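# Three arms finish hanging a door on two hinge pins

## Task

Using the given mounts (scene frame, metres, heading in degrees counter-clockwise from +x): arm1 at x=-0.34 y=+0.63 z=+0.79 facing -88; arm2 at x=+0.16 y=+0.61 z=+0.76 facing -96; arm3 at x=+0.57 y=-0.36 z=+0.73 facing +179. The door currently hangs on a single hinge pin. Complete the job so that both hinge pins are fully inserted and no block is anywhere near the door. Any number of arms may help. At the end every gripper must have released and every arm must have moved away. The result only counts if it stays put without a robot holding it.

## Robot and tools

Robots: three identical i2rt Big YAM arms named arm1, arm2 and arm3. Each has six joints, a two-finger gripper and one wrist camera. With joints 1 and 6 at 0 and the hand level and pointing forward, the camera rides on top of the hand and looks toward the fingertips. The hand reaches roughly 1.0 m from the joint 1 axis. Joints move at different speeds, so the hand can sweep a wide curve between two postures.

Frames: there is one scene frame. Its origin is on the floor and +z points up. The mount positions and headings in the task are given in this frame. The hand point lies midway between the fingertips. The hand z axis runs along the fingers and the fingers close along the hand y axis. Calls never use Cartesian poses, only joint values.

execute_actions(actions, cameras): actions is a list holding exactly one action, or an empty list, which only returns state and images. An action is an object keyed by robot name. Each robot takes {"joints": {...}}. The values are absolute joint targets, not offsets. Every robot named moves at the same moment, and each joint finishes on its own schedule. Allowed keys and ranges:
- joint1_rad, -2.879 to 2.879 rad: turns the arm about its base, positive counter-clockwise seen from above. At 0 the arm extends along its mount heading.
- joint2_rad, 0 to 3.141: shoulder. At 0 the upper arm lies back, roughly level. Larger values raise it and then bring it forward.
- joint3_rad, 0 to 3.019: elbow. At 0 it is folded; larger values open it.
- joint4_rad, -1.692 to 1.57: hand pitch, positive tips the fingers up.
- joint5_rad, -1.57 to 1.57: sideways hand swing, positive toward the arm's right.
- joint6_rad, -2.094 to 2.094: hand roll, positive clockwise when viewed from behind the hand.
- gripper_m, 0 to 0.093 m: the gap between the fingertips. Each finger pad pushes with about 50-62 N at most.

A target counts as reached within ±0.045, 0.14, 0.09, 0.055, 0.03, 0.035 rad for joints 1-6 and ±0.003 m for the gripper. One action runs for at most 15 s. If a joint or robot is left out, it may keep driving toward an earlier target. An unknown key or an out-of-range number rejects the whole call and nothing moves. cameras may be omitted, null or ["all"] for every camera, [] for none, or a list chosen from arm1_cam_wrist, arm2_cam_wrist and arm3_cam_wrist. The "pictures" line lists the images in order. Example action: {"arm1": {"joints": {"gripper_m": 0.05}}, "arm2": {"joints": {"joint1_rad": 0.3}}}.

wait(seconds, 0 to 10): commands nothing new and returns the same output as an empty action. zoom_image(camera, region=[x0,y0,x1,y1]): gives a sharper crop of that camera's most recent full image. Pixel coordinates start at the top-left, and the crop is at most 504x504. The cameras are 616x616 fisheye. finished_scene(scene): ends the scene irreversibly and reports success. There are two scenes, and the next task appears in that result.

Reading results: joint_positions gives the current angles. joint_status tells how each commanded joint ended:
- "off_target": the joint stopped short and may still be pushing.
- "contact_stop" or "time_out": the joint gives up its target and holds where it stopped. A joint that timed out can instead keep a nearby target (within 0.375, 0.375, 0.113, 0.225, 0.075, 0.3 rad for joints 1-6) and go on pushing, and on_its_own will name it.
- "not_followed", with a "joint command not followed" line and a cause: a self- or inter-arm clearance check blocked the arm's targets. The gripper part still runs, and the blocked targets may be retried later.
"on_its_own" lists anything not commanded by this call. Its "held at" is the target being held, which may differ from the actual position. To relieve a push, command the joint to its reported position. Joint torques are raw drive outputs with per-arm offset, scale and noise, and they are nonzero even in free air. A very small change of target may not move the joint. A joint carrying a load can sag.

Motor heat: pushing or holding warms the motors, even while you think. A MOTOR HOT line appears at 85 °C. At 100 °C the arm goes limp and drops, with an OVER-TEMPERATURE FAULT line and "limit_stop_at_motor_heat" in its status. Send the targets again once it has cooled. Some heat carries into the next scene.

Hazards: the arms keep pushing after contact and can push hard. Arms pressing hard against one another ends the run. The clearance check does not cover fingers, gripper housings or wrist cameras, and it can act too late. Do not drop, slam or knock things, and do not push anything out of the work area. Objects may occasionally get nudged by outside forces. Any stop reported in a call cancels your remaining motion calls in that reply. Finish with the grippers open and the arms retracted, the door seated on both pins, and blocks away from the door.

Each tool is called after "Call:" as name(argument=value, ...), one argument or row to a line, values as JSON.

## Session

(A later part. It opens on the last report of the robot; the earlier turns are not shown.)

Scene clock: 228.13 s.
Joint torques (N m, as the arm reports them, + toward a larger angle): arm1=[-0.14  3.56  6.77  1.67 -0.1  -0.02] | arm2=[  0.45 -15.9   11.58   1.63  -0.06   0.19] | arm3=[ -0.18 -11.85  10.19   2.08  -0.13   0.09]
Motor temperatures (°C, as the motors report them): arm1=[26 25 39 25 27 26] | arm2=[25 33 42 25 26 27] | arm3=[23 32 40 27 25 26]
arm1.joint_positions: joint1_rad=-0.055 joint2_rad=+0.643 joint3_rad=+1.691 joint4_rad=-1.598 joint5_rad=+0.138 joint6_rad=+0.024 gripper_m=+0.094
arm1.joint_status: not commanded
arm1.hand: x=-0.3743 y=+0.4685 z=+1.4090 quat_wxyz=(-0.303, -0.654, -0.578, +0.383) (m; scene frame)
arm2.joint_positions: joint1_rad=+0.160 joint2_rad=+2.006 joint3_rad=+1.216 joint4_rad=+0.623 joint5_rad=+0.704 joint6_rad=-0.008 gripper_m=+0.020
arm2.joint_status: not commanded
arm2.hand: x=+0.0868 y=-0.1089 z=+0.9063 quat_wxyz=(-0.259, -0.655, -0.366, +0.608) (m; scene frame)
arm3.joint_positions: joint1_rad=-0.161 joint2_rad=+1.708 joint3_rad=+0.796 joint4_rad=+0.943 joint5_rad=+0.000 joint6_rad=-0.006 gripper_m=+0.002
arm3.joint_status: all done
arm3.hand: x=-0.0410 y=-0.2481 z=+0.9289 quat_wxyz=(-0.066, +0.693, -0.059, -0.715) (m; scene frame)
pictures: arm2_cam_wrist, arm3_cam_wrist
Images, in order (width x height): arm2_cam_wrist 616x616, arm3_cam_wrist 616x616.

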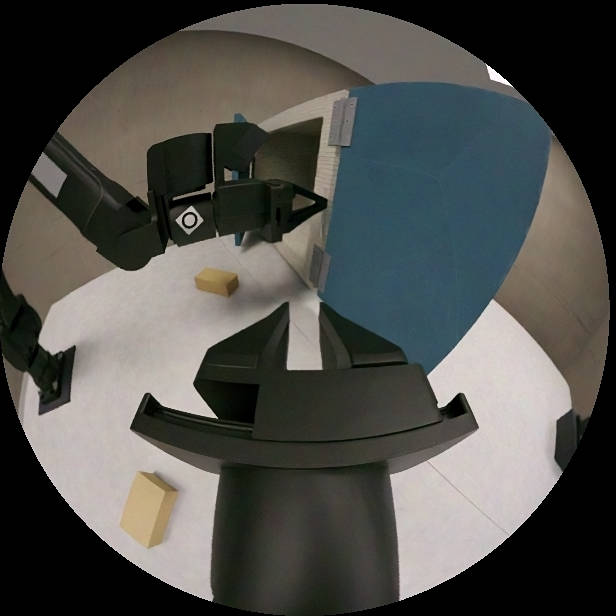

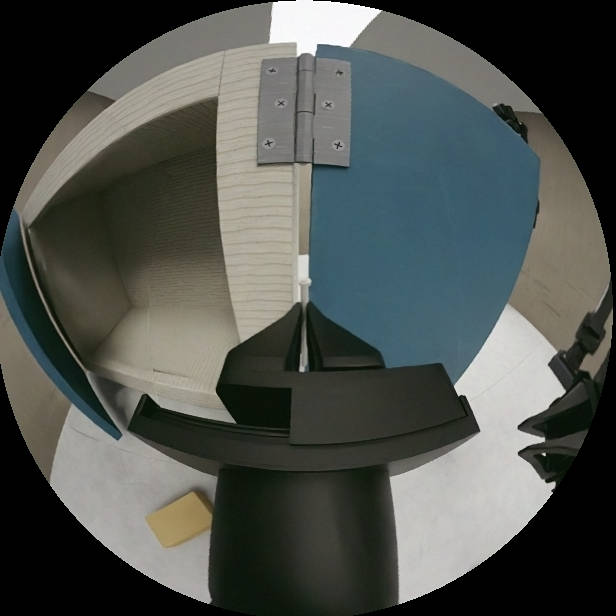

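Call:
execute_actions(
  actions=[
    {"arm3":{"joints":{"joint3_rad":0.845,"joint5_rad":-0.02}}},
  ],
  cameras=["arm2_cam_wrist","arm3_cam_wrist"],
)

Call:
zoom_image(
  camera="arm2_cam_wrist",
  region=[285, 195, 355, 295],
)

Scene clock: 236.83 s.
Joint torques (N m, as the arm reports them, + toward a larger angle): arm1=[-0.28  3.58  6.79  1.66 -0.09 -0.02] | arm2=[  0.33 -16.28  11.58   1.52  -0.04   0.17] | arm3=[ -0.05 -11.66  10.68   2.02  -0.29   0.11]
Motor temperatures (°C, as the motors report them): arm1=[26 25 39 25 27 26] | arm2=[25 33 42 25 26 27] | arm3=[23 32 42 27 25 26]
arm1.joint_positions: joint1_rad=-0.055 joint2_rad=+0.643 joint3_rad=+1.691 joint4_rad=-1.598 joint5_rad=+0.138 joint6_rad=+0.024 gripper_m=+0.094
arm1.joint_status: not commanded
arm1.hand: x=-0.3743 y=+0.4685 z=+1.4090 quat_wxyz=(-0.303, -0.654, -0.578, +0.383) (m; scene frame)
arm2.joint_positions: joint1_rad=+0.160 joint2_rad=+2.006 joint3_rad=+1.216 joint4_rad=+0.623 joint5_rad=+0.704 joint6_rad=-0.008 gripper_m=+0.020
arm2.joint_status: not commanded
arm2.hand: x=+0.0868 y=-0.1089 z=+0.9063 quat_wxyz=(-0.259, -0.655, -0.366, +0.608) (m; scene frame)
arm3.joint_positions: joint1_rad=-0.161 joint2_rad=+1.708 joint3_rad=+0.802 joint4_rad=+0.943 joint5_rad=-0.016 joint6_rad=-0.006 gripper_m=+0.002
arm3.joint_status: all done
arm3.hand: x=-0.0432 y=-0.2505 z=+0.9318 quat_wxyz=(-0.060, +0.692, -0.053, -0.718) (m; scene frame)
pictures: arm2_cam_wrist, arm3_cam_wrist
Images, in order (width x height): arm2_cam_wrist 616x616, arm3_cam_wrist 616x616.

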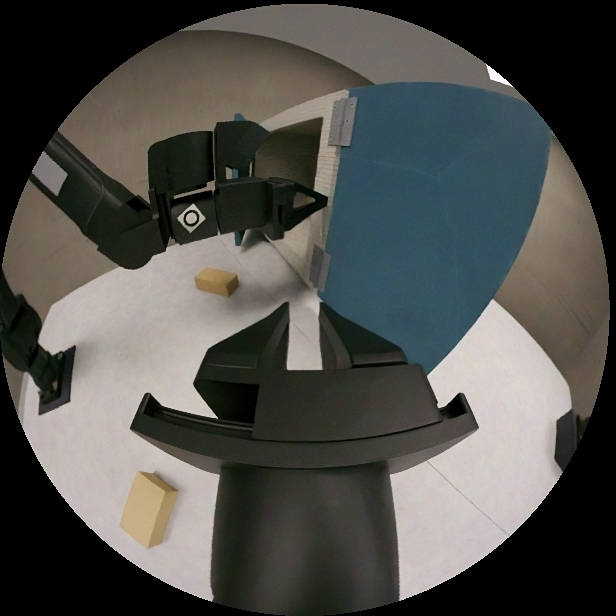

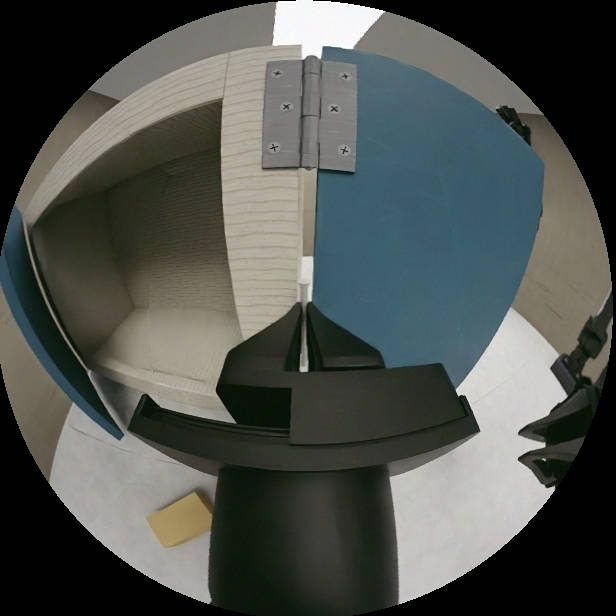

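Region (285, 195, 355, 295) of arm2_cam_wrist's 616x616 image, scaled by 5.040, with more detail than that image has; it fills the left 353 columns of this view, and the rest is white.

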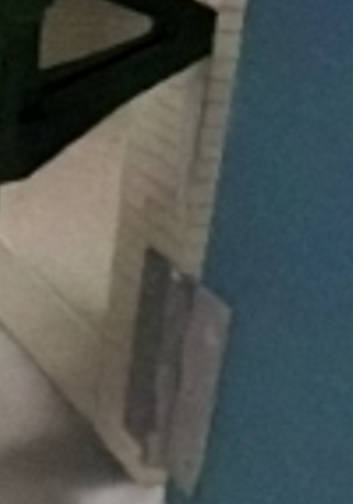

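Lower in steps.

Call:
execute_actions(
  actions=[
    {"arm3":{"joints":{"joint2_rad":1.77,"joint3_rad":0.81}}},
  ],
  cameras=["arm2_cam_wrist"],
)

Call:
zoom_image(
  camera="arm2_cam_wrist",
  region=[285, 195, 355, 295],
)

Scene clock: 241.33 s.
Joint torques (N m, as the arm reports them, + toward a larger angle): arm1=[-0.24  3.63  6.8   1.64 -0.09 -0.02] | arm2=[  0.05 -15.65  11.52   1.61  -0.05   0.22] | arm3=[  0.04 -10.29   7.38   1.89  -0.27   0.11]
Motor temperatures (°C, as the motors report them): arm1=[26 25 39 25 27 26] | arm2=[25 33 42 25 26 27] | arm3=[23 32 42 27 25 26]
arm1.joint_positions: joint1_rad=-0.055 joint2_rad=+0.643 joint3_rad=+1.691 joint4_rad=-1.598 joint5_rad=+0.138 joint6_rad=+0.024 gripper_m=+0.094
arm1.joint_status: not commanded
arm1.hand: x=-0.3743 y=+0.4685 z=+1.4090 quat_wxyz=(-0.303, -0.654, -0.578, +0.383) (m; scene frame)
arm2.joint_positions: joint1_rad=+0.160 joint2_rad=+2.006 joint3_rad=+1.216 joint4_rad=+0.623 joint5_rad=+0.704 joint6_rad=-0.008 gripper_m=+0.020
arm2.joint_status: not commanded
arm2.hand: x=+0.0868 y=-0.1089 z=+0.9063 quat_wxyz=(-0.259, -0.655, -0.366, +0.608) (m; scene frame)
arm3.joint_positions: joint1_rad=-0.161 joint2_rad=+1.755 joint3_rad=+0.802 joint4_rad=+0.949 joint5_rad=-0.016 joint6_rad=-0.006 gripper_m=+0.002
arm3.joint_status: all done
arm3.hand: x=-0.0460 y=-0.2500 z=+0.9047 quat_wxyz=(-0.059, +0.707, -0.054, -0.703) (m; scene frame)
pictures: arm2_cam_wrist
Images, in order (width x height): arm2_cam_wrist 616x616.

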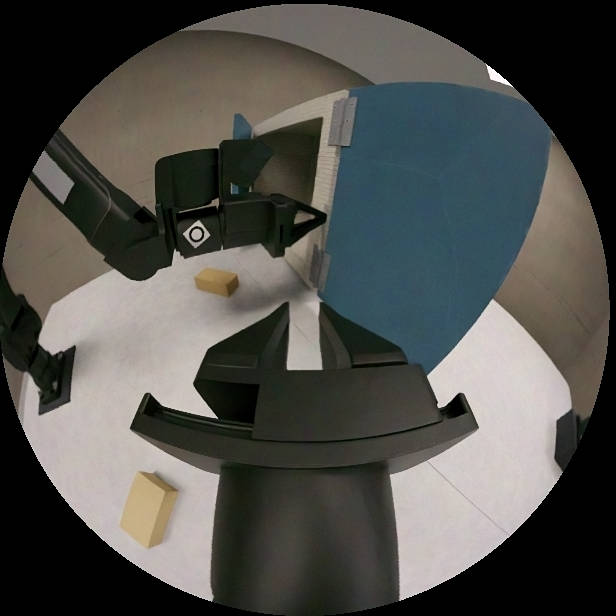

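Region (285, 195, 355, 295) of arm2_cam_wrist's 616x616 image, scaled by 5.040, with more detail than that image has; it fills the left 353 columns of this view, and the rest is white.

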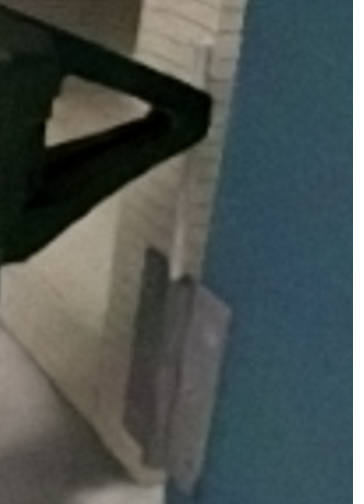

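Tip right at the hole.

Call:
execute_actions(
  actions=[
    {"arm3":{"joints":{"joint2_rad":1.81,"joint4_rad":0.98}}},
  ],
  cameras=["arm2_cam_wrist"],
)

Call:
zoom_image(
  camera="arm2_cam_wrist",
  region=[285, 195, 355, 295],
)

Scene clock: 245.50 s.
Joint torques (N m, as the arm reports them, + toward a larger angle): arm1=[-0.18  3.69  6.73  1.66 -0.09 -0.02] | arm2=[  0.5  -16.05  11.5    1.63  -0.04   0.2 ] | arm3=[ 0.18 -8.74  7.29  1.79 -0.26  0.11]
Motor temperatures (°C, as the motors report them): arm1=[26 25 39 25 27 26] | arm2=[25 33 42 25 26 27] | arm3=[23 32 42 27 25 26]
arm1.joint_positions: joint1_rad=-0.055 joint2_rad=+0.643 joint3_rad=+1.691 joint4_rad=-1.598 joint5_rad=+0.138 joint6_rad=+0.024 gripper_m=+0.094
arm1.joint_status: not commanded
arm1.hand: x=-0.3743 y=+0.4685 z=+1.4090 quat_wxyz=(-0.303, -0.654, -0.578, +0.383) (m; scene frame)
arm2.joint_positions: joint1_rad=+0.160 joint2_rad=+2.006 joint3_rad=+1.216 joint4_rad=+0.623 joint5_rad=+0.704 joint6_rad=-0.008 gripper_m=+0.020
arm2.joint_status: not commanded
arm2.hand: x=+0.0868 y=-0.1089 z=+0.9063 quat_wxyz=(-0.259, -0.655, -0.366, +0.608) (m; scene frame)
arm3.joint_positions: joint1_rad=-0.161 joint2_rad=+1.769 joint3_rad=+0.802 joint4_rad=+0.981 joint5_rad=-0.016 joint6_rad=-0.006 gripper_m=+0.002
arm3.joint_status: all done
arm3.hand: x=-0.0466 y=-0.2499 z=+0.9040 quat_wxyz=(-0.060, +0.700, -0.054, -0.709) (m; scene frame)
pictures: arm2_cam_wrist
Images, in order (width x height): arm2_cam_wrist 616x616.

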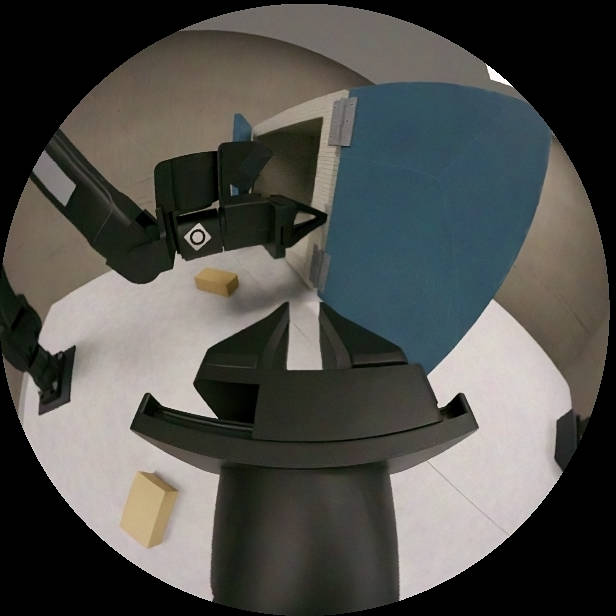

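Region (285, 195, 355, 295) of arm2_cam_wrist's 616x616 image, scaled by 5.040, with more detail than that image has; it fills the left 353 columns of this view, and the rest is white.

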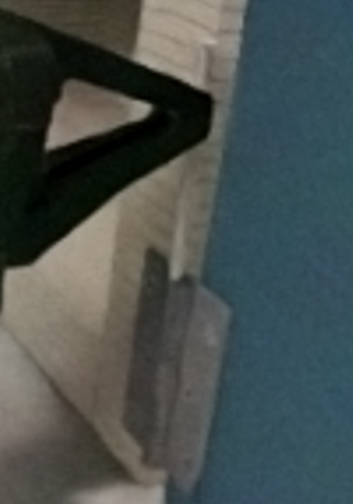

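Call:
execute_actions(
  actions=[
    {"arm3":{"joints":{"joint2_rad":1.8,"joint5_rad":-0.03}}},
  ],
  cameras=["arm2_cam_wrist","arm3_cam_wrist"],
)

Call:
zoom_image(
  camera="arm2_cam_wrist",
  region=[285, 195, 355, 295],
)

Scene clock: 251.60 s.
Joint torques (N m, as the arm reports them, + toward a larger angle): arm1=[-0.29  3.54  6.79  1.63 -0.09 -0.01] | arm2=[  0.36 -16.11  11.48   1.58  -0.05   0.23] | arm3=[-0.18 -9.72  7.25  1.81 -0.53  0.11]
Motor temperatures (°C, as the motors report them): arm1=[26 25 39 25 27 26] | arm2=[25 33 42 25 26 27] | arm3=[23 32 42 27 25 26]
arm1.joint_positions: joint1_rad=-0.055 joint2_rad=+0.643 joint3_rad=+1.691 joint4_rad=-1.598 joint5_rad=+0.138 joint6_rad=+0.024 gripper_m=+0.094
arm1.joint_status: not commanded
arm1.hand: x=-0.3743 y=+0.4685 z=+1.4090 quat_wxyz=(-0.303, -0.654, -0.578, +0.383) (m; scene frame)
arm2.joint_positions: joint1_rad=+0.160 joint2_rad=+2.006 joint3_rad=+1.216 joint4_rad=+0.623 joint5_rad=+0.704 joint6_rad=-0.008 gripper_m=+0.020
arm2.joint_status: not commanded
arm2.hand: x=+0.0868 y=-0.1089 z=+0.9063 quat_wxyz=(-0.259, -0.655, -0.366, +0.608) (m; scene frame)
arm3.joint_positions: joint1_rad=-0.161 joint2_rad=+1.769 joint3_rad=+0.802 joint4_rad=+0.981 joint5_rad=-0.021 joint6_rad=-0.006 gripper_m=+0.002
arm3.joint_status: all done
arm3.hand: x=-0.0468 y=-0.2506 z=+0.9040 quat_wxyz=(-0.058, +0.700, -0.052, -0.710) (m; scene frame)
pictures: arm2_cam_wrist, arm3_cam_wrist
Images, in order (width x height): arm2_cam_wrist 616x616, arm3_cam_wrist 616x616.

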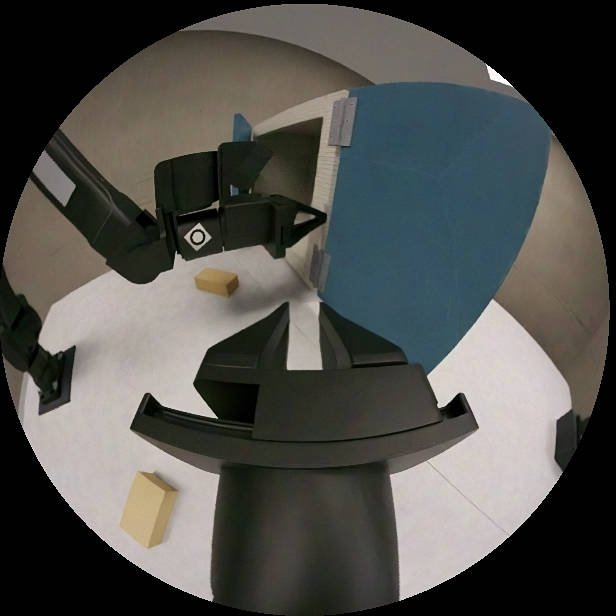

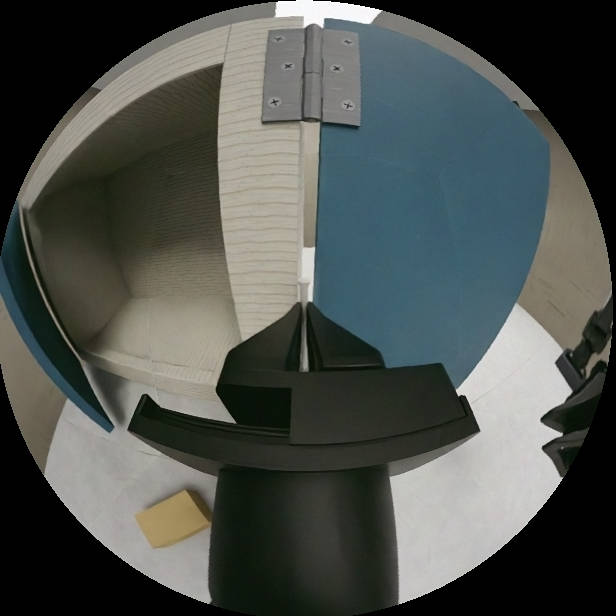

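Region (285, 195, 355, 295) of arm2_cam_wrist's 616x616 image, scaled by 5.040, with more detail than that image has; it fills the left 353 columns of this view, and the rest is white.

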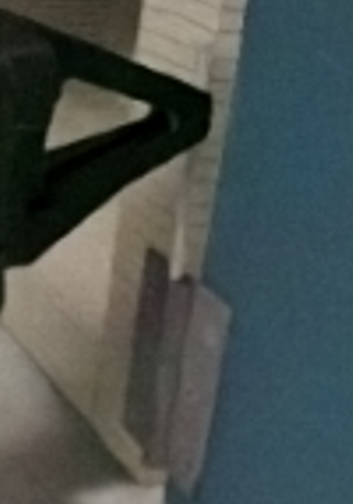

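Call:
execute_actions(
  actions=[
    {"arm3":{"joints":{"joint2_rad":1.72,"joint5_rad":0.003,"joint4_rad":0.96}}},
  ],
  cameras=["arm2_cam_wrist","arm3_cam_wrist"],
)

Call:
zoom_image(
  camera="arm2_cam_wrist",
  region=[285, 195, 355, 295],
)

Scene clock: 260.03 s.
Joint torques (N m, as the arm reports them, + toward a larger angle): arm1=[-0.14  3.62  6.78  1.58 -0.08 -0.02] | arm2=[  0.14 -16.39  11.51   1.53  -0.05   0.19] | arm3=[  0.44 -13.14   7.38   1.46   0.03   0.08]
Motor temperatures (°C, as the motors report them): arm1=[26 25 39 25 27 26] | arm2=[25 33 42 25 26 27] | arm3=[23 32 41 27 25 26]
arm1.joint_positions: joint1_rad=-0.055 joint2_rad=+0.643 joint3_rad=+1.691 joint4_rad=-1.598 joint5_rad=+0.138 joint6_rad=+0.024 gripper_m=+0.094
arm1.joint_status: not commanded
arm1.hand: x=-0.3743 y=+0.4685 z=+1.4090 quat_wxyz=(-0.303, -0.654, -0.578, +0.383) (m; scene frame)
arm2.joint_positions: joint1_rad=+0.160 joint2_rad=+2.006 joint3_rad=+1.216 joint4_rad=+0.623 joint5_rad=+0.704 joint6_rad=-0.008 gripper_m=+0.020
arm2.joint_status: not commanded
arm2.hand: x=+0.0868 y=-0.1089 z=+0.9063 quat_wxyz=(-0.259, -0.655, -0.366, +0.608) (m; scene frame)
arm3.joint_positions: joint1_rad=-0.161 joint2_rad=+1.739 joint3_rad=+0.802 joint4_rad=+0.969 joint5_rad=-0.001 joint6_rad=-0.005 gripper_m=+0.002
arm3.joint_status: all done
arm3.hand: x=-0.0446 y=-0.2476 z=+0.9196 quat_wxyz=(-0.065, +0.693, -0.059, -0.716) (m; scene frame)
pictures: arm2_cam_wrist, arm3_cam_wrist
Images, in order (width x height): arm2_cam_wrist 616x616, arm3_cam_wrist 616x616.

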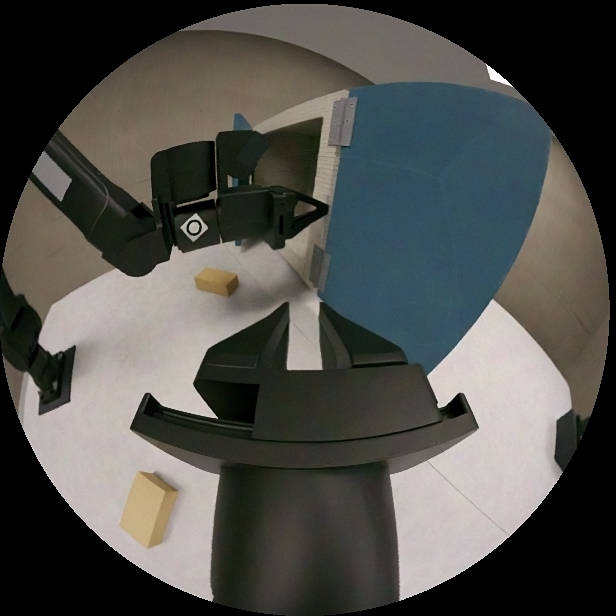

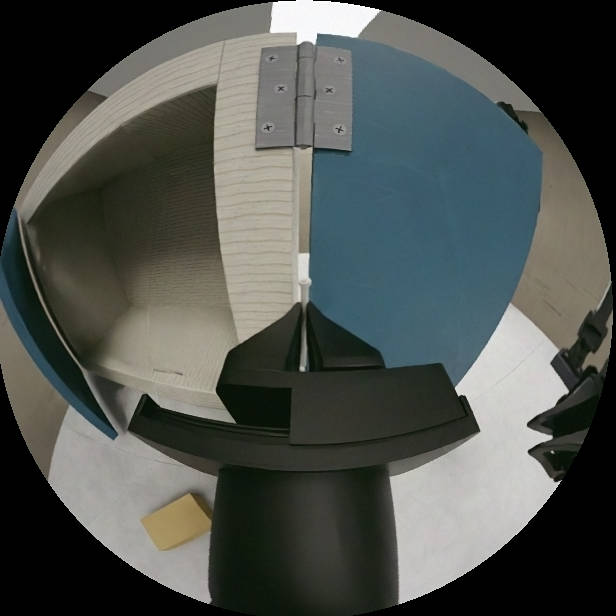

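Region (285, 195, 355, 295) of arm2_cam_wrist's 616x616 image, scaled by 5.040, with more detail than that image has; it fills the left 353 columns of this view, and the rest is white.

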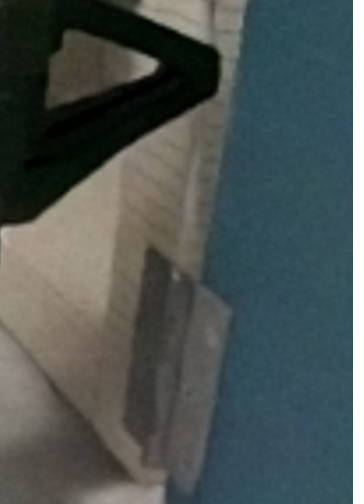

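Call:
execute_actions(
  actions=[
    {"arm3":{"joints":{"joint2_rad":1.79,"joint4_rad":0.95}}},
  ],
  cameras=["arm2_cam_wrist"],
)

Call:
zoom_image(
  camera="arm2_cam_wrist",
  region=[285, 195, 355, 295],
)

Scene clock: 266.57 s.
Joint torques (N m, as the arm reports them, + toward a larger angle): arm1=[-0.16  3.71  6.78  1.66 -0.08 -0.01] | arm2=[  0.1  -15.78  11.47   1.57  -0.03   0.2 ] | arm3=[ 0.39 -9.99  7.05  1.27 -0.01  0.1 ]
Motor temperatures (°C, as the motors report them): arm1=[26 25 39 25 27 26] | arm2=[25 34 42 25 26 27] | arm3=[23 32 41 27 25 26]
arm1.joint_positions: joint1_rad=-0.055 joint2_rad=+0.643 joint3_rad=+1.691 joint4_rad=-1.598 joint5_rad=+0.138 joint6_rad=+0.024 gripper_m=+0.094
arm1.joint_status: not commanded
arm1.hand: x=-0.3743 y=+0.4685 z=+1.4090 quat_wxyz=(-0.303, -0.654, -0.578, +0.383) (m; scene frame)
arm2.joint_positions: joint1_rad=+0.160 joint2_rad=+2.006 joint3_rad=+1.216 joint4_rad=+0.623 joint5_rad=+0.704 joint6_rad=-0.008 gripper_m=+0.020
arm2.joint_status: not commanded
arm2.hand: x=+0.0868 y=-0.1089 z=+0.9063 quat_wxyz=(-0.259, -0.655, -0.366, +0.608) (m; scene frame)
arm3.joint_positions: joint1_rad=-0.161 joint2_rad=+1.763 joint3_rad=+0.803 joint4_rad=+0.965 joint5_rad=-0.001 joint6_rad=-0.005 gripper_m=+0.002
arm3.joint_status: all done
arm3.hand: x=-0.0463 y=-0.2472 z=+0.9041 quat_wxyz=(-0.064, +0.703, -0.060, -0.706) (m; scene frame)
pictures: arm2_cam_wrist
Images, in order (width x height): arm2_cam_wrist 616x616.

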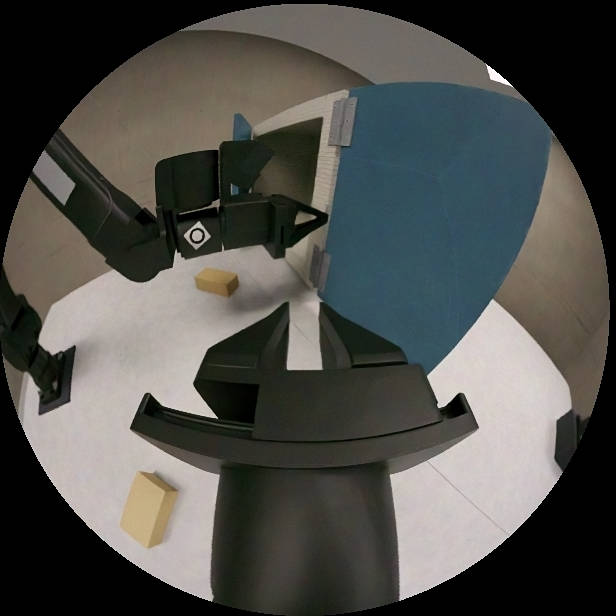

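Region (285, 195, 355, 295) of arm2_cam_wrist's 616x616 image, scaled by 5.040, with more detail than that image has; it fills the left 353 columns of this view, and the rest is white.

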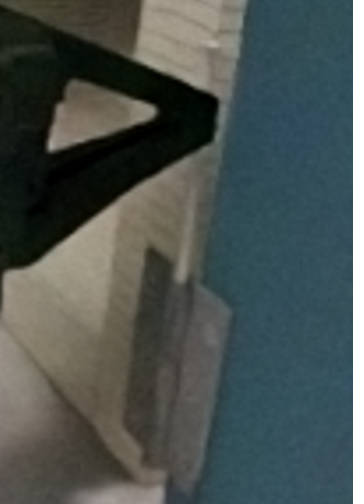

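Call:
execute_actions(
  actions=[
    {"arm3":{"joints":{"joint2_rad":1.71,"joint3_rad":0.85,"joint5_rad":-0.027,"joint4_rad":0.95}}},
  ],
  cameras=[],
)

Call:
execute_actions(
  actions=[
    {"arm3":{"joints":{"joint2_rad":1.79,"joint3_rad":0.815}}},
  ],
  cameras=["arm2_cam_wrist"],
)

Call:
zoom_image(
  camera="arm2_cam_wrist",
  region=[285, 195, 355, 295],
)

Scene clock: 274.03 s.
Joint torques (N m, as the arm reports them, + toward a larger angle): arm1=[-0.14  3.52  6.74  1.63 -0.08 -0.03] | arm2=[  0.05 -16.16  11.48   1.69  -0.04   0.22] | arm3=[  0.01 -12.9   10.16   1.6   -0.27   0.11]
Motor temperatures (°C, as the motors report them): arm1=[26 25 39 25 27 26] | arm2=[25 34 42 25 26 27] | arm3=[23 32 41 27 25 26]
arm1.joint_positions: joint1_rad=-0.055 joint2_rad=+0.643 joint3_rad=+1.691 joint4_rad=-1.598 joint5_rad=+0.138 joint6_rad=+0.024 gripper_m=+0.094
arm1.joint_status: not commanded
arm1.hand: x=-0.3743 y=+0.4685 z=+1.4090 quat_wxyz=(-0.303, -0.654, -0.578, +0.383) (m; scene frame)
arm2.joint_positions: joint1_rad=+0.160 joint2_rad=+2.006 joint3_rad=+1.216 joint4_rad=+0.623 joint5_rad=+0.704 joint6_rad=-0.008 gripper_m=+0.020
arm2.joint_status: not commanded
arm2.hand: x=+0.0868 y=-0.1089 z=+0.9063 quat_wxyz=(-0.259, -0.655, -0.366, +0.608) (m; scene frame)
arm3.joint_positions: joint1_rad=-0.161 joint2_rad=+1.726 joint3_rad=+0.810 joint4_rad=+0.958 joint5_rad=-0.023 joint6_rad=-0.005 gripper_m=+0.002
arm3.joint_status: all done
arm3.hand: x=-0.0468 y=-0.2511 z=+0.9279 quat_wxyz=(-0.058, +0.690, -0.051, -0.719) (m; scene frame)
pictures: none
No camera images: the call's "cameras" was empty. Leave "cameras" out to get every camera's image.

Scene clock: 274.83 s.
Joint torques (N m, as the arm reports them, + toward a larger angle): arm1=[-0.15  3.54  6.79  1.64 -0.09 -0.03] | arm2=[  0.29 -16.01  11.61   1.67  -0.06   0.24] | arm3=[  0.3  -10.42   6.87   1.35  -0.27   0.08]
Motor temperatures (°C, as the motors report them): arm1=[26 25 39 25 27 26] | arm2=[25 34 42 25 26 27] | arm3=[23 32 41 27 25 26]
arm1.joint_positions: joint1_rad=-0.055 joint2_rad=+0.643 joint3_rad=+1.691 joint4_rad=-1.598 joint5_rad=+0.138 joint6_rad=+0.024 gripper_m=+0.094
arm1.joint_status: not commanded
arm1.hand: x=-0.3743 y=+0.4685 z=+1.4090 quat_wxyz=(-0.303, -0.654, -0.578, +0.383) (m; scene frame)
arm2.joint_positions: joint1_rad=+0.160 joint2_rad=+2.006 joint3_rad=+1.216 joint4_rad=+0.623 joint5_rad=+0.704 joint6_rad=-0.008 gripper_m=+0.020
arm2.joint_status: not commanded
arm2.hand: x=+0.0868 y=-0.1089 z=+0.9063 quat_wxyz=(-0.259, -0.655, -0.366, +0.608) (m; scene frame)
arm3.joint_positions: joint1_rad=-0.161 joint2_rad=+1.771 joint3_rad=+0.811 joint4_rad=+0.962 joint5_rad=-0.023 joint6_rad=-0.005 gripper_m=+0.002
arm3.joint_status: all done
arm3.hand: x=-0.0496 y=-0.2506 z=+0.9023 quat_wxyz=(-0.056, +0.705, -0.052, -0.705) (m; scene frame)
pictures: arm2_cam_wrist
Images, in order (width x height): arm2_cam_wrist 616x616.

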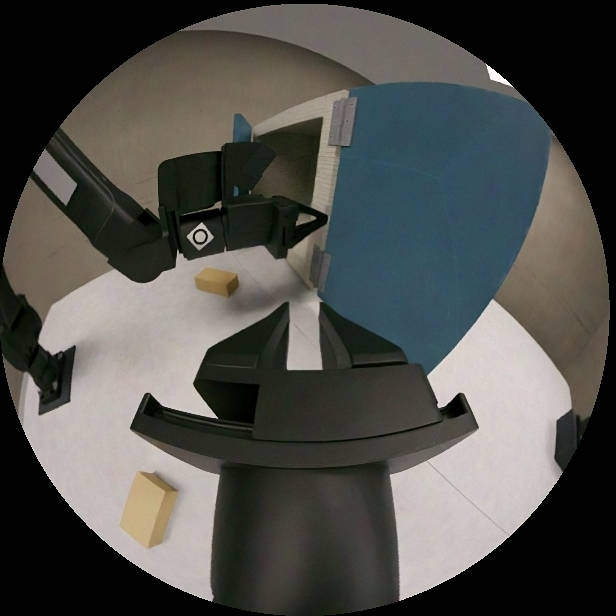

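Region (285, 195, 355, 295) of arm2_cam_wrist's 616x616 image, scaled by 5.040, with more detail than that image has; it fills the left 353 columns of this view, and the rest is white.

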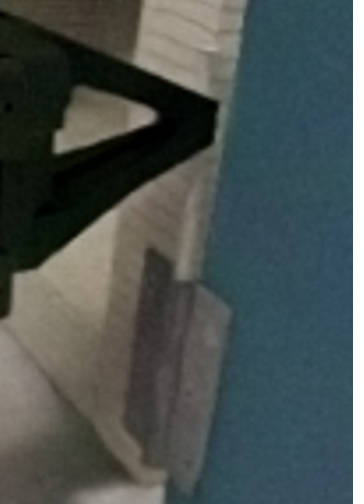

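Call:
execute_actions(
  actions=[
    {"arm3":{"joints":{"joint2_rad":1.71,"joint3_rad":0.83,"joint5_rad":-0.034,"joint4_rad":0.92}}},
  ],
  cameras=[],
)

Call:
execute_actions(
  actions=[
    {"arm3":{"joints":{"joint2_rad":1.79,"joint3_rad":0.815}}},
  ],
  cameras=["arm2_cam_wrist"],
)

Call:
zoom_image(
  camera="arm2_cam_wrist",
  region=[285, 195, 355, 295],
)

Scene clock: 298.03 s.
Joint torques (N m, as the arm reports them, + toward a larger angle): arm1=[-0.1   3.59  6.75  1.64 -0.08 -0.03] | arm2=[  0.29 -15.98  11.56   1.6   -0.03   0.19] | arm3=[  0.04 -12.66   8.46   1.43  -0.3    0.1 ]
Motor temperatures (°C, as the motors report them): arm1=[26 25 39 25 27 26] | arm2=[25 34 42 25 26 27] | arm3=[23 32 41 27 25 26]
arm1.joint_positions: joint1_rad=-0.055 joint2_rad=+0.643 joint3_rad=+1.691 joint4_rad=-1.598 joint5_rad=+0.138 joint6_rad=+0.024 gripper_m=+0.094
arm1.joint_status: not commanded
arm1.hand: x=-0.3743 y=+0.4685 z=+1.4090 quat_wxyz=(-0.303, -0.654, -0.578, +0.383) (m; scene frame)
arm2.joint_positions: joint1_rad=+0.160 joint2_rad=+2.006 joint3_rad=+1.216 joint4_rad=+0.623 joint5_rad=+0.704 joint6_rad=-0.008 gripper_m=+0.020
arm2.joint_status: not commanded
arm2.hand: x=+0.0868 y=-0.1089 z=+0.9063 quat_wxyz=(-0.259, -0.655, -0.366, +0.608) (m; scene frame)
arm3.joint_positions: joint1_rad=-0.161 joint2_rad=+1.726 joint3_rad=+0.811 joint4_rad=+0.926 joint5_rad=-0.031 joint6_rad=-0.005 gripper_m=+0.002
arm3.joint_status: all done
arm3.hand: x=-0.0475 y=-0.2522 z=+0.9206 quat_wxyz=(-0.054, +0.702, -0.049, -0.709) (m; scene frame)
pictures: none
No camera images: the call's "cameras" was empty. Leave "cameras" out to get every camera's image.

Scene clock: 298.77 s.
Joint torques (N m, as the arm reports them, + toward a larger angle): arm1=[-0.1   3.57  6.79  1.61 -0.09 -0.02] | arm2=[  0.14 -16.21  11.58   1.71  -0.05   0.23] | arm3=[ 0.07 -9.66  7.04  1.38 -0.25  0.09]
Motor temperatures (°C, as the motors report them): arm1=[26 25 39 25 27 26] | arm2=[25 34 42 25 26 27] | arm3=[23 32 41 27 25 26]
arm1.joint_positions: joint1_rad=-0.055 joint2_rad=+0.643 joint3_rad=+1.691 joint4_rad=-1.598 joint5_rad=+0.138 joint6_rad=+0.024 gripper_m=+0.094
arm1.joint_status: not commanded
arm1.hand: x=-0.3743 y=+0.4685 z=+1.4090 quat_wxyz=(-0.303, -0.654, -0.578, +0.383) (m; scene frame)
arm2.joint_positions: joint1_rad=+0.160 joint2_rad=+2.006 joint3_rad=+1.216 joint4_rad=+0.623 joint5_rad=+0.704 joint6_rad=-0.008 gripper_m=+0.020
arm2.joint_status: not commanded
arm2.hand: x=+0.0868 y=-0.1089 z=+0.9063 quat_wxyz=(-0.259, -0.655, -0.366, +0.608) (m; scene frame)
arm3.joint_positions: joint1_rad=-0.161 joint2_rad=+1.758 joint3_rad=+0.812 joint4_rad=+0.933 joint5_rad=-0.031 joint6_rad=-0.005 gripper_m=+0.002
arm3.joint_status: all done
arm3.hand: x=-0.0497 y=-0.2518 z=+0.9037 quat_wxyz=(-0.053, +0.710, -0.050, -0.701) (m; scene frame)
pictures: arm2_cam_wrist
Images, in order (width x height): arm2_cam_wrist 616x616.

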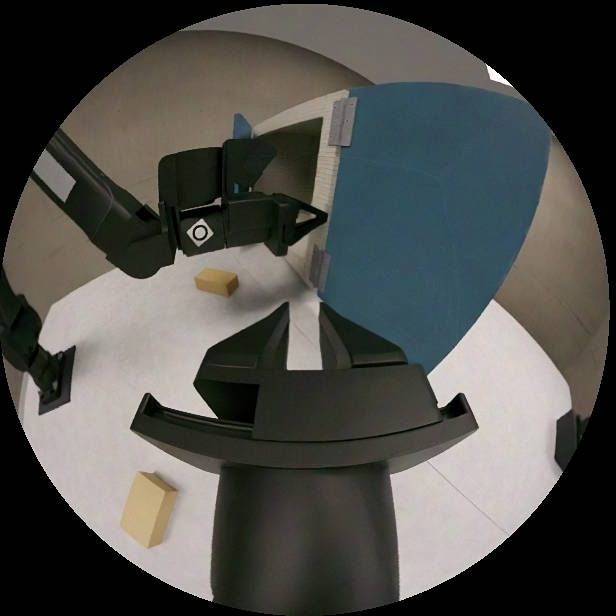

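Region (285, 195, 355, 295) of arm2_cam_wrist's 616x616 image, scaled by 5.040, with more detail than that image has; it fills the left 353 columns of this view, and the rest is white.

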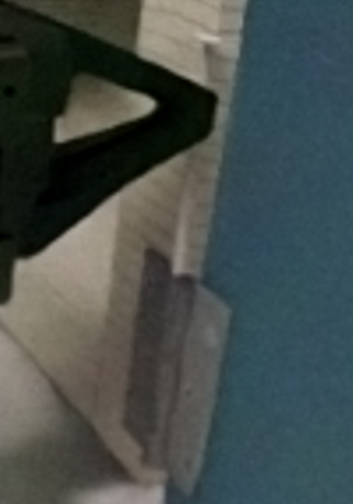

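Call:
execute_actions(
  actions=[
    {"arm3":{"joints":{"joint2_rad":1.72}},"arm2":{"joints":{"joint1_rad":0.12,"joint2_rad":1.85,"joint3_rad":1.33,"joint4_rad":0.1,"joint5_rad":0.75}}},
  ],
  cameras=["arm2_cam_wrist"],
)

Scene clock: 307.13 s.
Joint torques (N m, as the arm reports them, + toward a larger angle): arm1=[-0.07  3.71  6.79  1.64 -0.08 -0.02] | arm2=[ -0.43 -14.97  12.27   0.94   0.4    0.24] | arm3=[ -0.03 -13.81   6.98   1.46  -0.26   0.1 ]
Motor temperatures (°C, as the motors report them): arm1=[26 25 39 25 27 26] | arm2=[25 34 43 25 26 27] | arm3=[23 32 41 27 25 26]
arm1.joint_positions: joint1_rad=-0.055 joint2_rad=+0.643 joint3_rad=+1.691 joint4_rad=-1.598 joint5_rad=+0.138 joint6_rad=+0.024 gripper_m=+0.094
arm1.joint_status: not commanded
arm1.hand: x=-0.3743 y=+0.4685 z=+1.4090 quat_wxyz=(-0.303, -0.654, -0.578, +0.383) (m; scene frame)
arm2.joint_positions: joint1_rad=+0.122 joint2_rad=+1.832 joint3_rad=+1.306 joint4_rad=+0.120 joint5_rad=+0.747 joint6_rad=-0.007 gripper_m=+0.020
arm2.joint_status: all done
arm2.hand: x=+0.0530 y=-0.0904 z=+0.9741 quat_wxyz=(-0.152, -0.689, -0.413, +0.576) (m; scene frame)
arm3.joint_positions: joint1_rad=-0.161 joint2_rad=+1.742 joint3_rad=+0.812 joint4_rad=+0.929 joint5_rad=-0.031 joint6_rad=-0.005 gripper_m=+0.002
arm3.joint_status: all done
arm3.hand: x=-0.0488 y=-0.2520 z=+0.9129 quat_wxyz=(-0.054, +0.705, -0.049, -0.705) (m; scene frame)
pictures: arm2_cam_wrist
Images, in order (width x height): arm2_cam_wrist 616x616.

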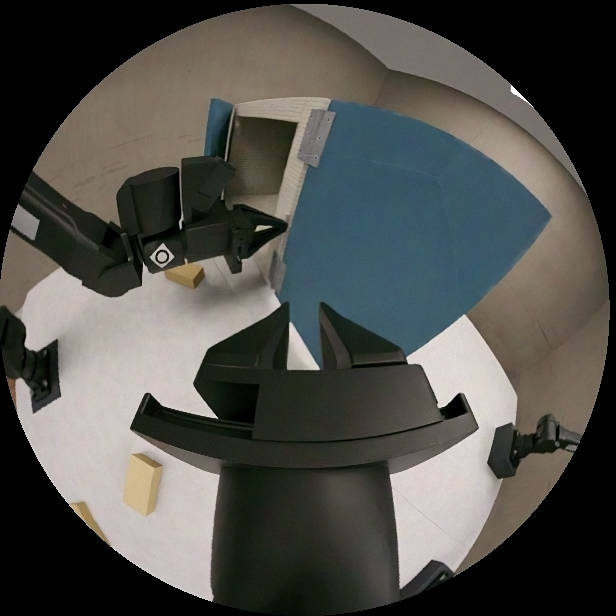

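Call:
zoom_image(
  camera="arm2_cam_wrist",
  region=[250, 210, 310, 300],
)

Region (250, 210, 310, 300) of arm2_cam_wrist's 616x616 image, scaled by 5.600, with more detail than that image has.

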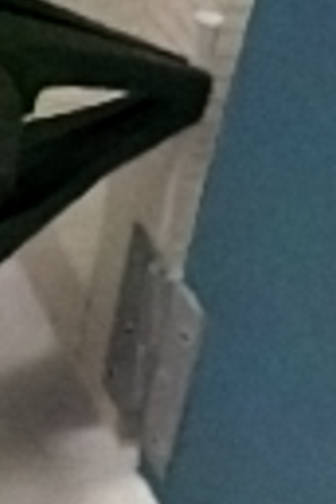

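Call:
execute_actions(
  actions=[
    {"arm3":{"joints":{"joint2_rad":1.71,"joint3_rad":0.797,"joint5_rad":-0.006,"joint4_rad":0.965}},"arm2":{"joints":{"joint1_rad":0.16,"joint2_rad":2.02,"joint3_rad":1.22,"joint4_rad":0.64,"joint5_rad":0.7}}},
  ],
  cameras=[],
)

Call:
execute_actions(
  actions=[
    {"arm3":{"joints":{"joint2_rad":1.79}}},
  ],
  cameras=["arm2_cam_wrist"],
)

Call:
zoom_image(
  camera="arm2_cam_wrist",
  region=[285, 195, 355, 295],
)

Scene clock: 328.50 s.
Joint torques (N m, as the arm reports them, + toward a larger angle): arm1=[-0.05  3.61  6.78  1.63 -0.09 -0.02] | arm2=[ -0.02 -17.89  10.04   2.69   0.01   0.18] | arm3=[  0.14 -13.48   6.42   2.53   0.01   0.09]
Motor temperatures (°C, as the motors report them): arm1=[26 25 38 25 27 26] | arm2=[25 34 43 25 26 27] | arm3=[23 33 41 27 25 26]
arm1.joint_positions: joint1_rad=-0.055 joint2_rad=+0.643 joint3_rad=+1.691 joint4_rad=-1.598 joint5_rad=+0.138 joint6_rad=+0.024 gripper_m=+0.094
arm1.joint_status: not commanded
arm1.hand: x=-0.3743 y=+0.4685 z=+1.4090 quat_wxyz=(-0.303, -0.654, -0.578, +0.383) (m; scene frame)
arm2.joint_positions: joint1_rad=+0.158 joint2_rad=+2.025 joint3_rad=+1.200 joint4_rad=+0.614 joint5_rad=+0.703 joint6_rad=-0.007 gripper_m=+0.020
arm2.joint_status: all done
arm2.hand: x=+0.0850 y=-0.1037 z=+0.8837 quat_wxyz=(-0.244, -0.660, -0.379, +0.601) (m; scene frame)
arm3.joint_positions: joint1_rad=-0.161 joint2_rad=+1.734 joint3_rad=+0.800 joint4_rad=+0.943 joint5_rad=-0.010 joint6_rad=-0.005 gripper_m=+0.002
arm3.joint_status: all done
arm3.hand: x=-0.0440 y=-0.2492 z=+0.9151 quat_wxyz=(-0.061, +0.702, -0.056, -0.708) (m; scene frame)
pictures: none
No camera images: the call's "cameras" was empty. Leave "cameras" out to get every camera's image.

Scene clock: 329.30 s.
Joint torques (N m, as the arm reports them, + toward a larger angle): arm1=[-0.22  3.64  6.79  1.62 -0.08 -0.02] | arm2=[  0.05 -17.6    9.93   2.65   0.03   0.22] | arm3=[ -0.14 -11.15   6.44   2.38  -0.07   0.08]
Motor temperatures (°C, as the motors report them): arm1=[26 25 38 25 27 26] | arm2=[25 34 43 25 26 27] | arm3=[23 33 41 27 25 26]
arm1.joint_positions: joint1_rad=-0.055 joint2_rad=+0.643 joint3_rad=+1.691 joint4_rad=-1.598 joint5_rad=+0.138 joint6_rad=+0.024 gripper_m=+0.094
arm1.joint_status: not commanded
arm1.hand: x=-0.3743 y=+0.4685 z=+1.4090 quat_wxyz=(-0.303, -0.654, -0.578, +0.383) (m; scene frame)
arm2.joint_positions: joint1_rad=+0.158 joint2_rad=+2.025 joint3_rad=+1.200 joint4_rad=+0.614 joint5_rad=+0.703 joint6_rad=-0.007 gripper_m=+0.020
arm2.joint_status: not commanded
arm2.hand: x=+0.0850 y=-0.1037 z=+0.8837 quat_wxyz=(-0.244, -0.660, -0.379, +0.601) (m; scene frame)
arm3.joint_positions: joint1_rad=-0.161 joint2_rad=+1.779 joint3_rad=+0.798 joint4_rad=+0.948 joint5_rad=-0.008 joint6_rad=-0.005 gripper_m=+0.002
arm3.joint_status: all done
arm3.hand: x=-0.0455 y=-0.2486 z=+0.8885 quat_wxyz=(-0.061, +0.716, -0.058, -0.693) (m; scene frame)
pictures: arm2_cam_wrist
Images, in order (width x height): arm2_cam_wrist 616x616.

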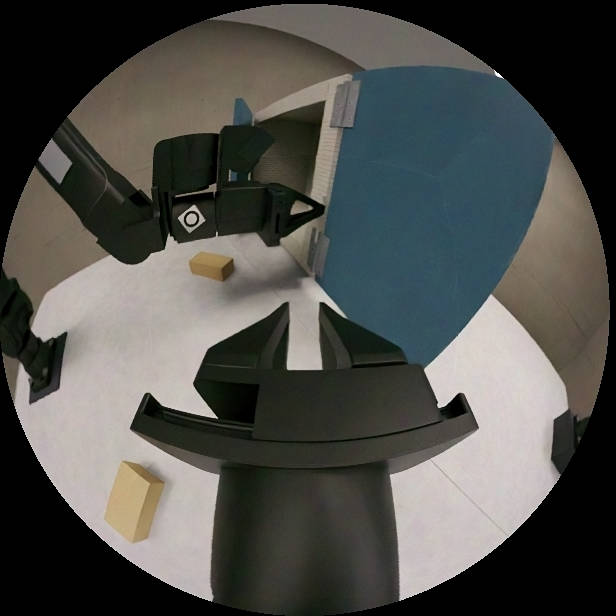

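Region (285, 195, 355, 295) of arm2_cam_wrist's 616x616 image, scaled by 5.040, with more detail than that image has; it fills the left 353 columns of this view, and the rest is white.

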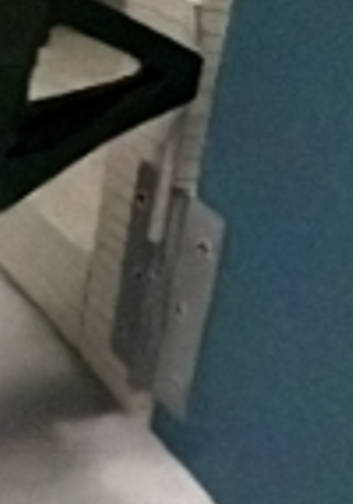

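Call:
execute_actions(
  actions=[
    {"arm3":{"joints":{"joint2_rad":1.7,"joint3_rad":0.86,"joint4_rad":0.97}}},
  ],
  cameras=[],
)

Call:
execute_actions(
  actions=[
    {"arm3":{"joints":{"joint3_rad":0.806,"joint4_rad":0.96}}},
  ],
  cameras=[],
)

Call:
execute_actions(
  actions=[
    {"arm3":{"joints":{"joint2_rad":1.78}}},
  ],
  cameras=["arm2_cam_wrist"],
)

Call:
zoom_image(
  camera="arm2_cam_wrist",
  region=[285, 175, 355, 275],
)

Scene clock: 340.03 s.
Joint torques (N m, as the arm reports them, + toward a larger angle): arm1=[-0.21  3.62  6.79  1.59 -0.08 -0.03] | arm2=[ -0.69 -17.31  10.01   2.68   0.05   0.24] | arm3=[  0.12 -12.28  10.05   2.49  -0.06   0.09]
Motor temperatures (°C, as the motors report them): arm1=[26 24 38 25 27 26] | arm2=[25 34 42 25 26 27] | arm3=[23 33 41 27 25 26]
arm1.joint_positions: joint1_rad=-0.055 joint2_rad=+0.643 joint3_rad=+1.691 joint4_rad=-1.598 joint5_rad=+0.138 joint6_rad=+0.024 gripper_m=+0.094
arm1.joint_status: not commanded
arm1.hand: x=-0.3743 y=+0.4685 z=+1.4090 quat_wxyz=(-0.303, -0.654, -0.578, +0.383) (m; scene frame)
arm2.joint_positions: joint1_rad=+0.158 joint2_rad=+2.025 joint3_rad=+1.200 joint4_rad=+0.614 joint5_rad=+0.703 joint6_rad=-0.007 gripper_m=+0.020
arm2.joint_status: not commanded
arm2.hand: x=+0.0850 y=-0.1037 z=+0.8837 quat_wxyz=(-0.244, -0.660, -0.379, +0.601) (m; scene frame)
arm3.joint_positions: joint1_rad=-0.161 joint2_rad=+1.710 joint3_rad=+0.825 joint4_rad=+0.953 joint5_rad=-0.008 joint6_rad=-0.005 gripper_m=+0.002
arm3.joint_status: all done
arm3.hand: x=-0.0494 y=-0.2479 z=+0.9442 quat_wxyz=(-0.064, +0.680, -0.055, -0.728) (m; scene frame)
pictures: none
No camera images: the call's "cameras" was empty. Leave "cameras" out to get every camera's image.

Scene clock: 340.70 s.
Joint torques (N m, as the arm reports them, + toward a larger angle): arm1=[-0.24  3.63  6.76  1.63 -0.1  -0.01] | arm2=[ -0.5  -17.55  10.04   2.72   0.05   0.22] | arm3=[ -0.13 -12.14   6.77   2.04  -0.07   0.08]
Motor temperatures (°C, as the motors report them): arm1=[26 24 38 25 27 26] | arm2=[25 34 42 25 26 27] | arm3=[23 33 41 27 25 26]
arm1.joint_positions: joint1_rad=-0.055 joint2_rad=+0.643 joint3_rad=+1.691 joint4_rad=-1.598 joint5_rad=+0.138 joint6_rad=+0.024 gripper_m=+0.094
arm1.joint_status: not commanded
arm1.hand: x=-0.3743 y=+0.4685 z=+1.4090 quat_wxyz=(-0.303, -0.654, -0.578, +0.383) (m; scene frame)
arm2.joint_positions: joint1_rad=+0.158 joint2_rad=+2.025 joint3_rad=+1.200 joint4_rad=+0.614 joint5_rad=+0.703 joint6_rad=-0.007 gripper_m=+0.020
arm2.joint_status: not commanded
arm2.hand: x=+0.0850 y=-0.1037 z=+0.8837 quat_wxyz=(-0.244, -0.660, -0.379, +0.601) (m; scene frame)
arm3.joint_positions: joint1_rad=-0.161 joint2_rad=+1.710 joint3_rad=+0.808 joint4_rad=+0.953 joint5_rad=-0.008 joint6_rad=-0.005 gripper_m=+0.002
arm3.joint_status: all done
arm3.hand: x=-0.0446 y=-0.2488 z=+0.9359 quat_wxyz=(-0.064, +0.686, -0.056, -0.722) (m; scene frame)
pictures: none
No camera images: the call's "cameras" was empty. Leave "cameras" out to get every camera's image.

Scene clock: 341.63 s.
Joint torques (N m, as the arm reports them, + toward a larger angle): arm1=[-0.28  3.54  6.83  1.61 -0.09 -0.02] | arm2=[ -0.06 -17.52  10.05   2.57   0.05   0.22] | arm3=[  0.18 -11.02   6.36   1.81  -0.06   0.06]
Motor temperatures (°C, as the motors report them): arm1=[26 24 38 25 27 26] | arm2=[25 34 42 25 26 27] | arm3=[23 33 41 27 25 26]
arm1.joint_positions: joint1_rad=-0.055 joint2_rad=+0.643 joint3_rad=+1.691 joint4_rad=-1.598 joint5_rad=+0.138 joint6_rad=+0.024 gripper_m=+0.094
arm1.joint_status: not commanded
arm1.hand: x=-0.3743 y=+0.4685 z=+1.4090 quat_wxyz=(-0.303, -0.654, -0.578, +0.383) (m; scene frame)
arm2.joint_positions: joint1_rad=+0.158 joint2_rad=+2.025 joint3_rad=+1.200 joint4_rad=+0.614 joint5_rad=+0.703 joint6_rad=-0.007 gripper_m=+0.020
arm2.joint_status: not commanded
arm2.hand: x=+0.0850 y=-0.1037 z=+0.8837 quat_wxyz=(-0.244, -0.660, -0.379, +0.601) (m; scene frame)
arm3.joint_positions: joint1_rad=-0.161 joint2_rad=+1.765 joint3_rad=+0.808 joint4_rad=+0.960 joint5_rad=-0.008 joint6_rad=-0.005 gripper_m=+0.002
arm3.joint_status: all done
arm3.hand: x=-0.0480 y=-0.2481 z=+0.9045 quat_wxyz=(-0.062, +0.703, -0.057, -0.706) (m; scene frame)
pictures: arm2_cam_wrist
Images, in order (width x height): arm2_cam_wrist 616x616.

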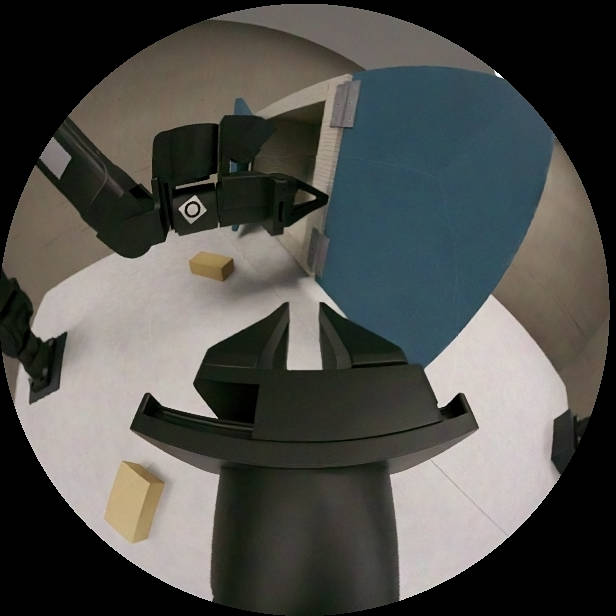

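Region (285, 175, 355, 275) of arm2_cam_wrist's 616x616 image, scaled by 5.040, with more detail than that image has; it fills the left 353 columns of this view, and the rest is white.

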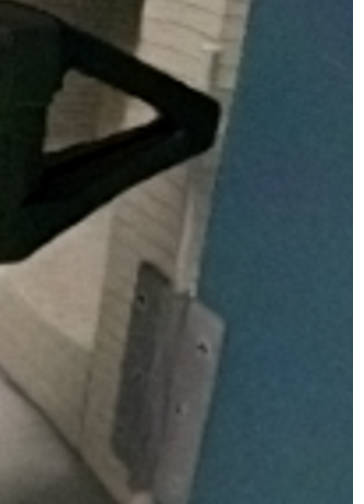

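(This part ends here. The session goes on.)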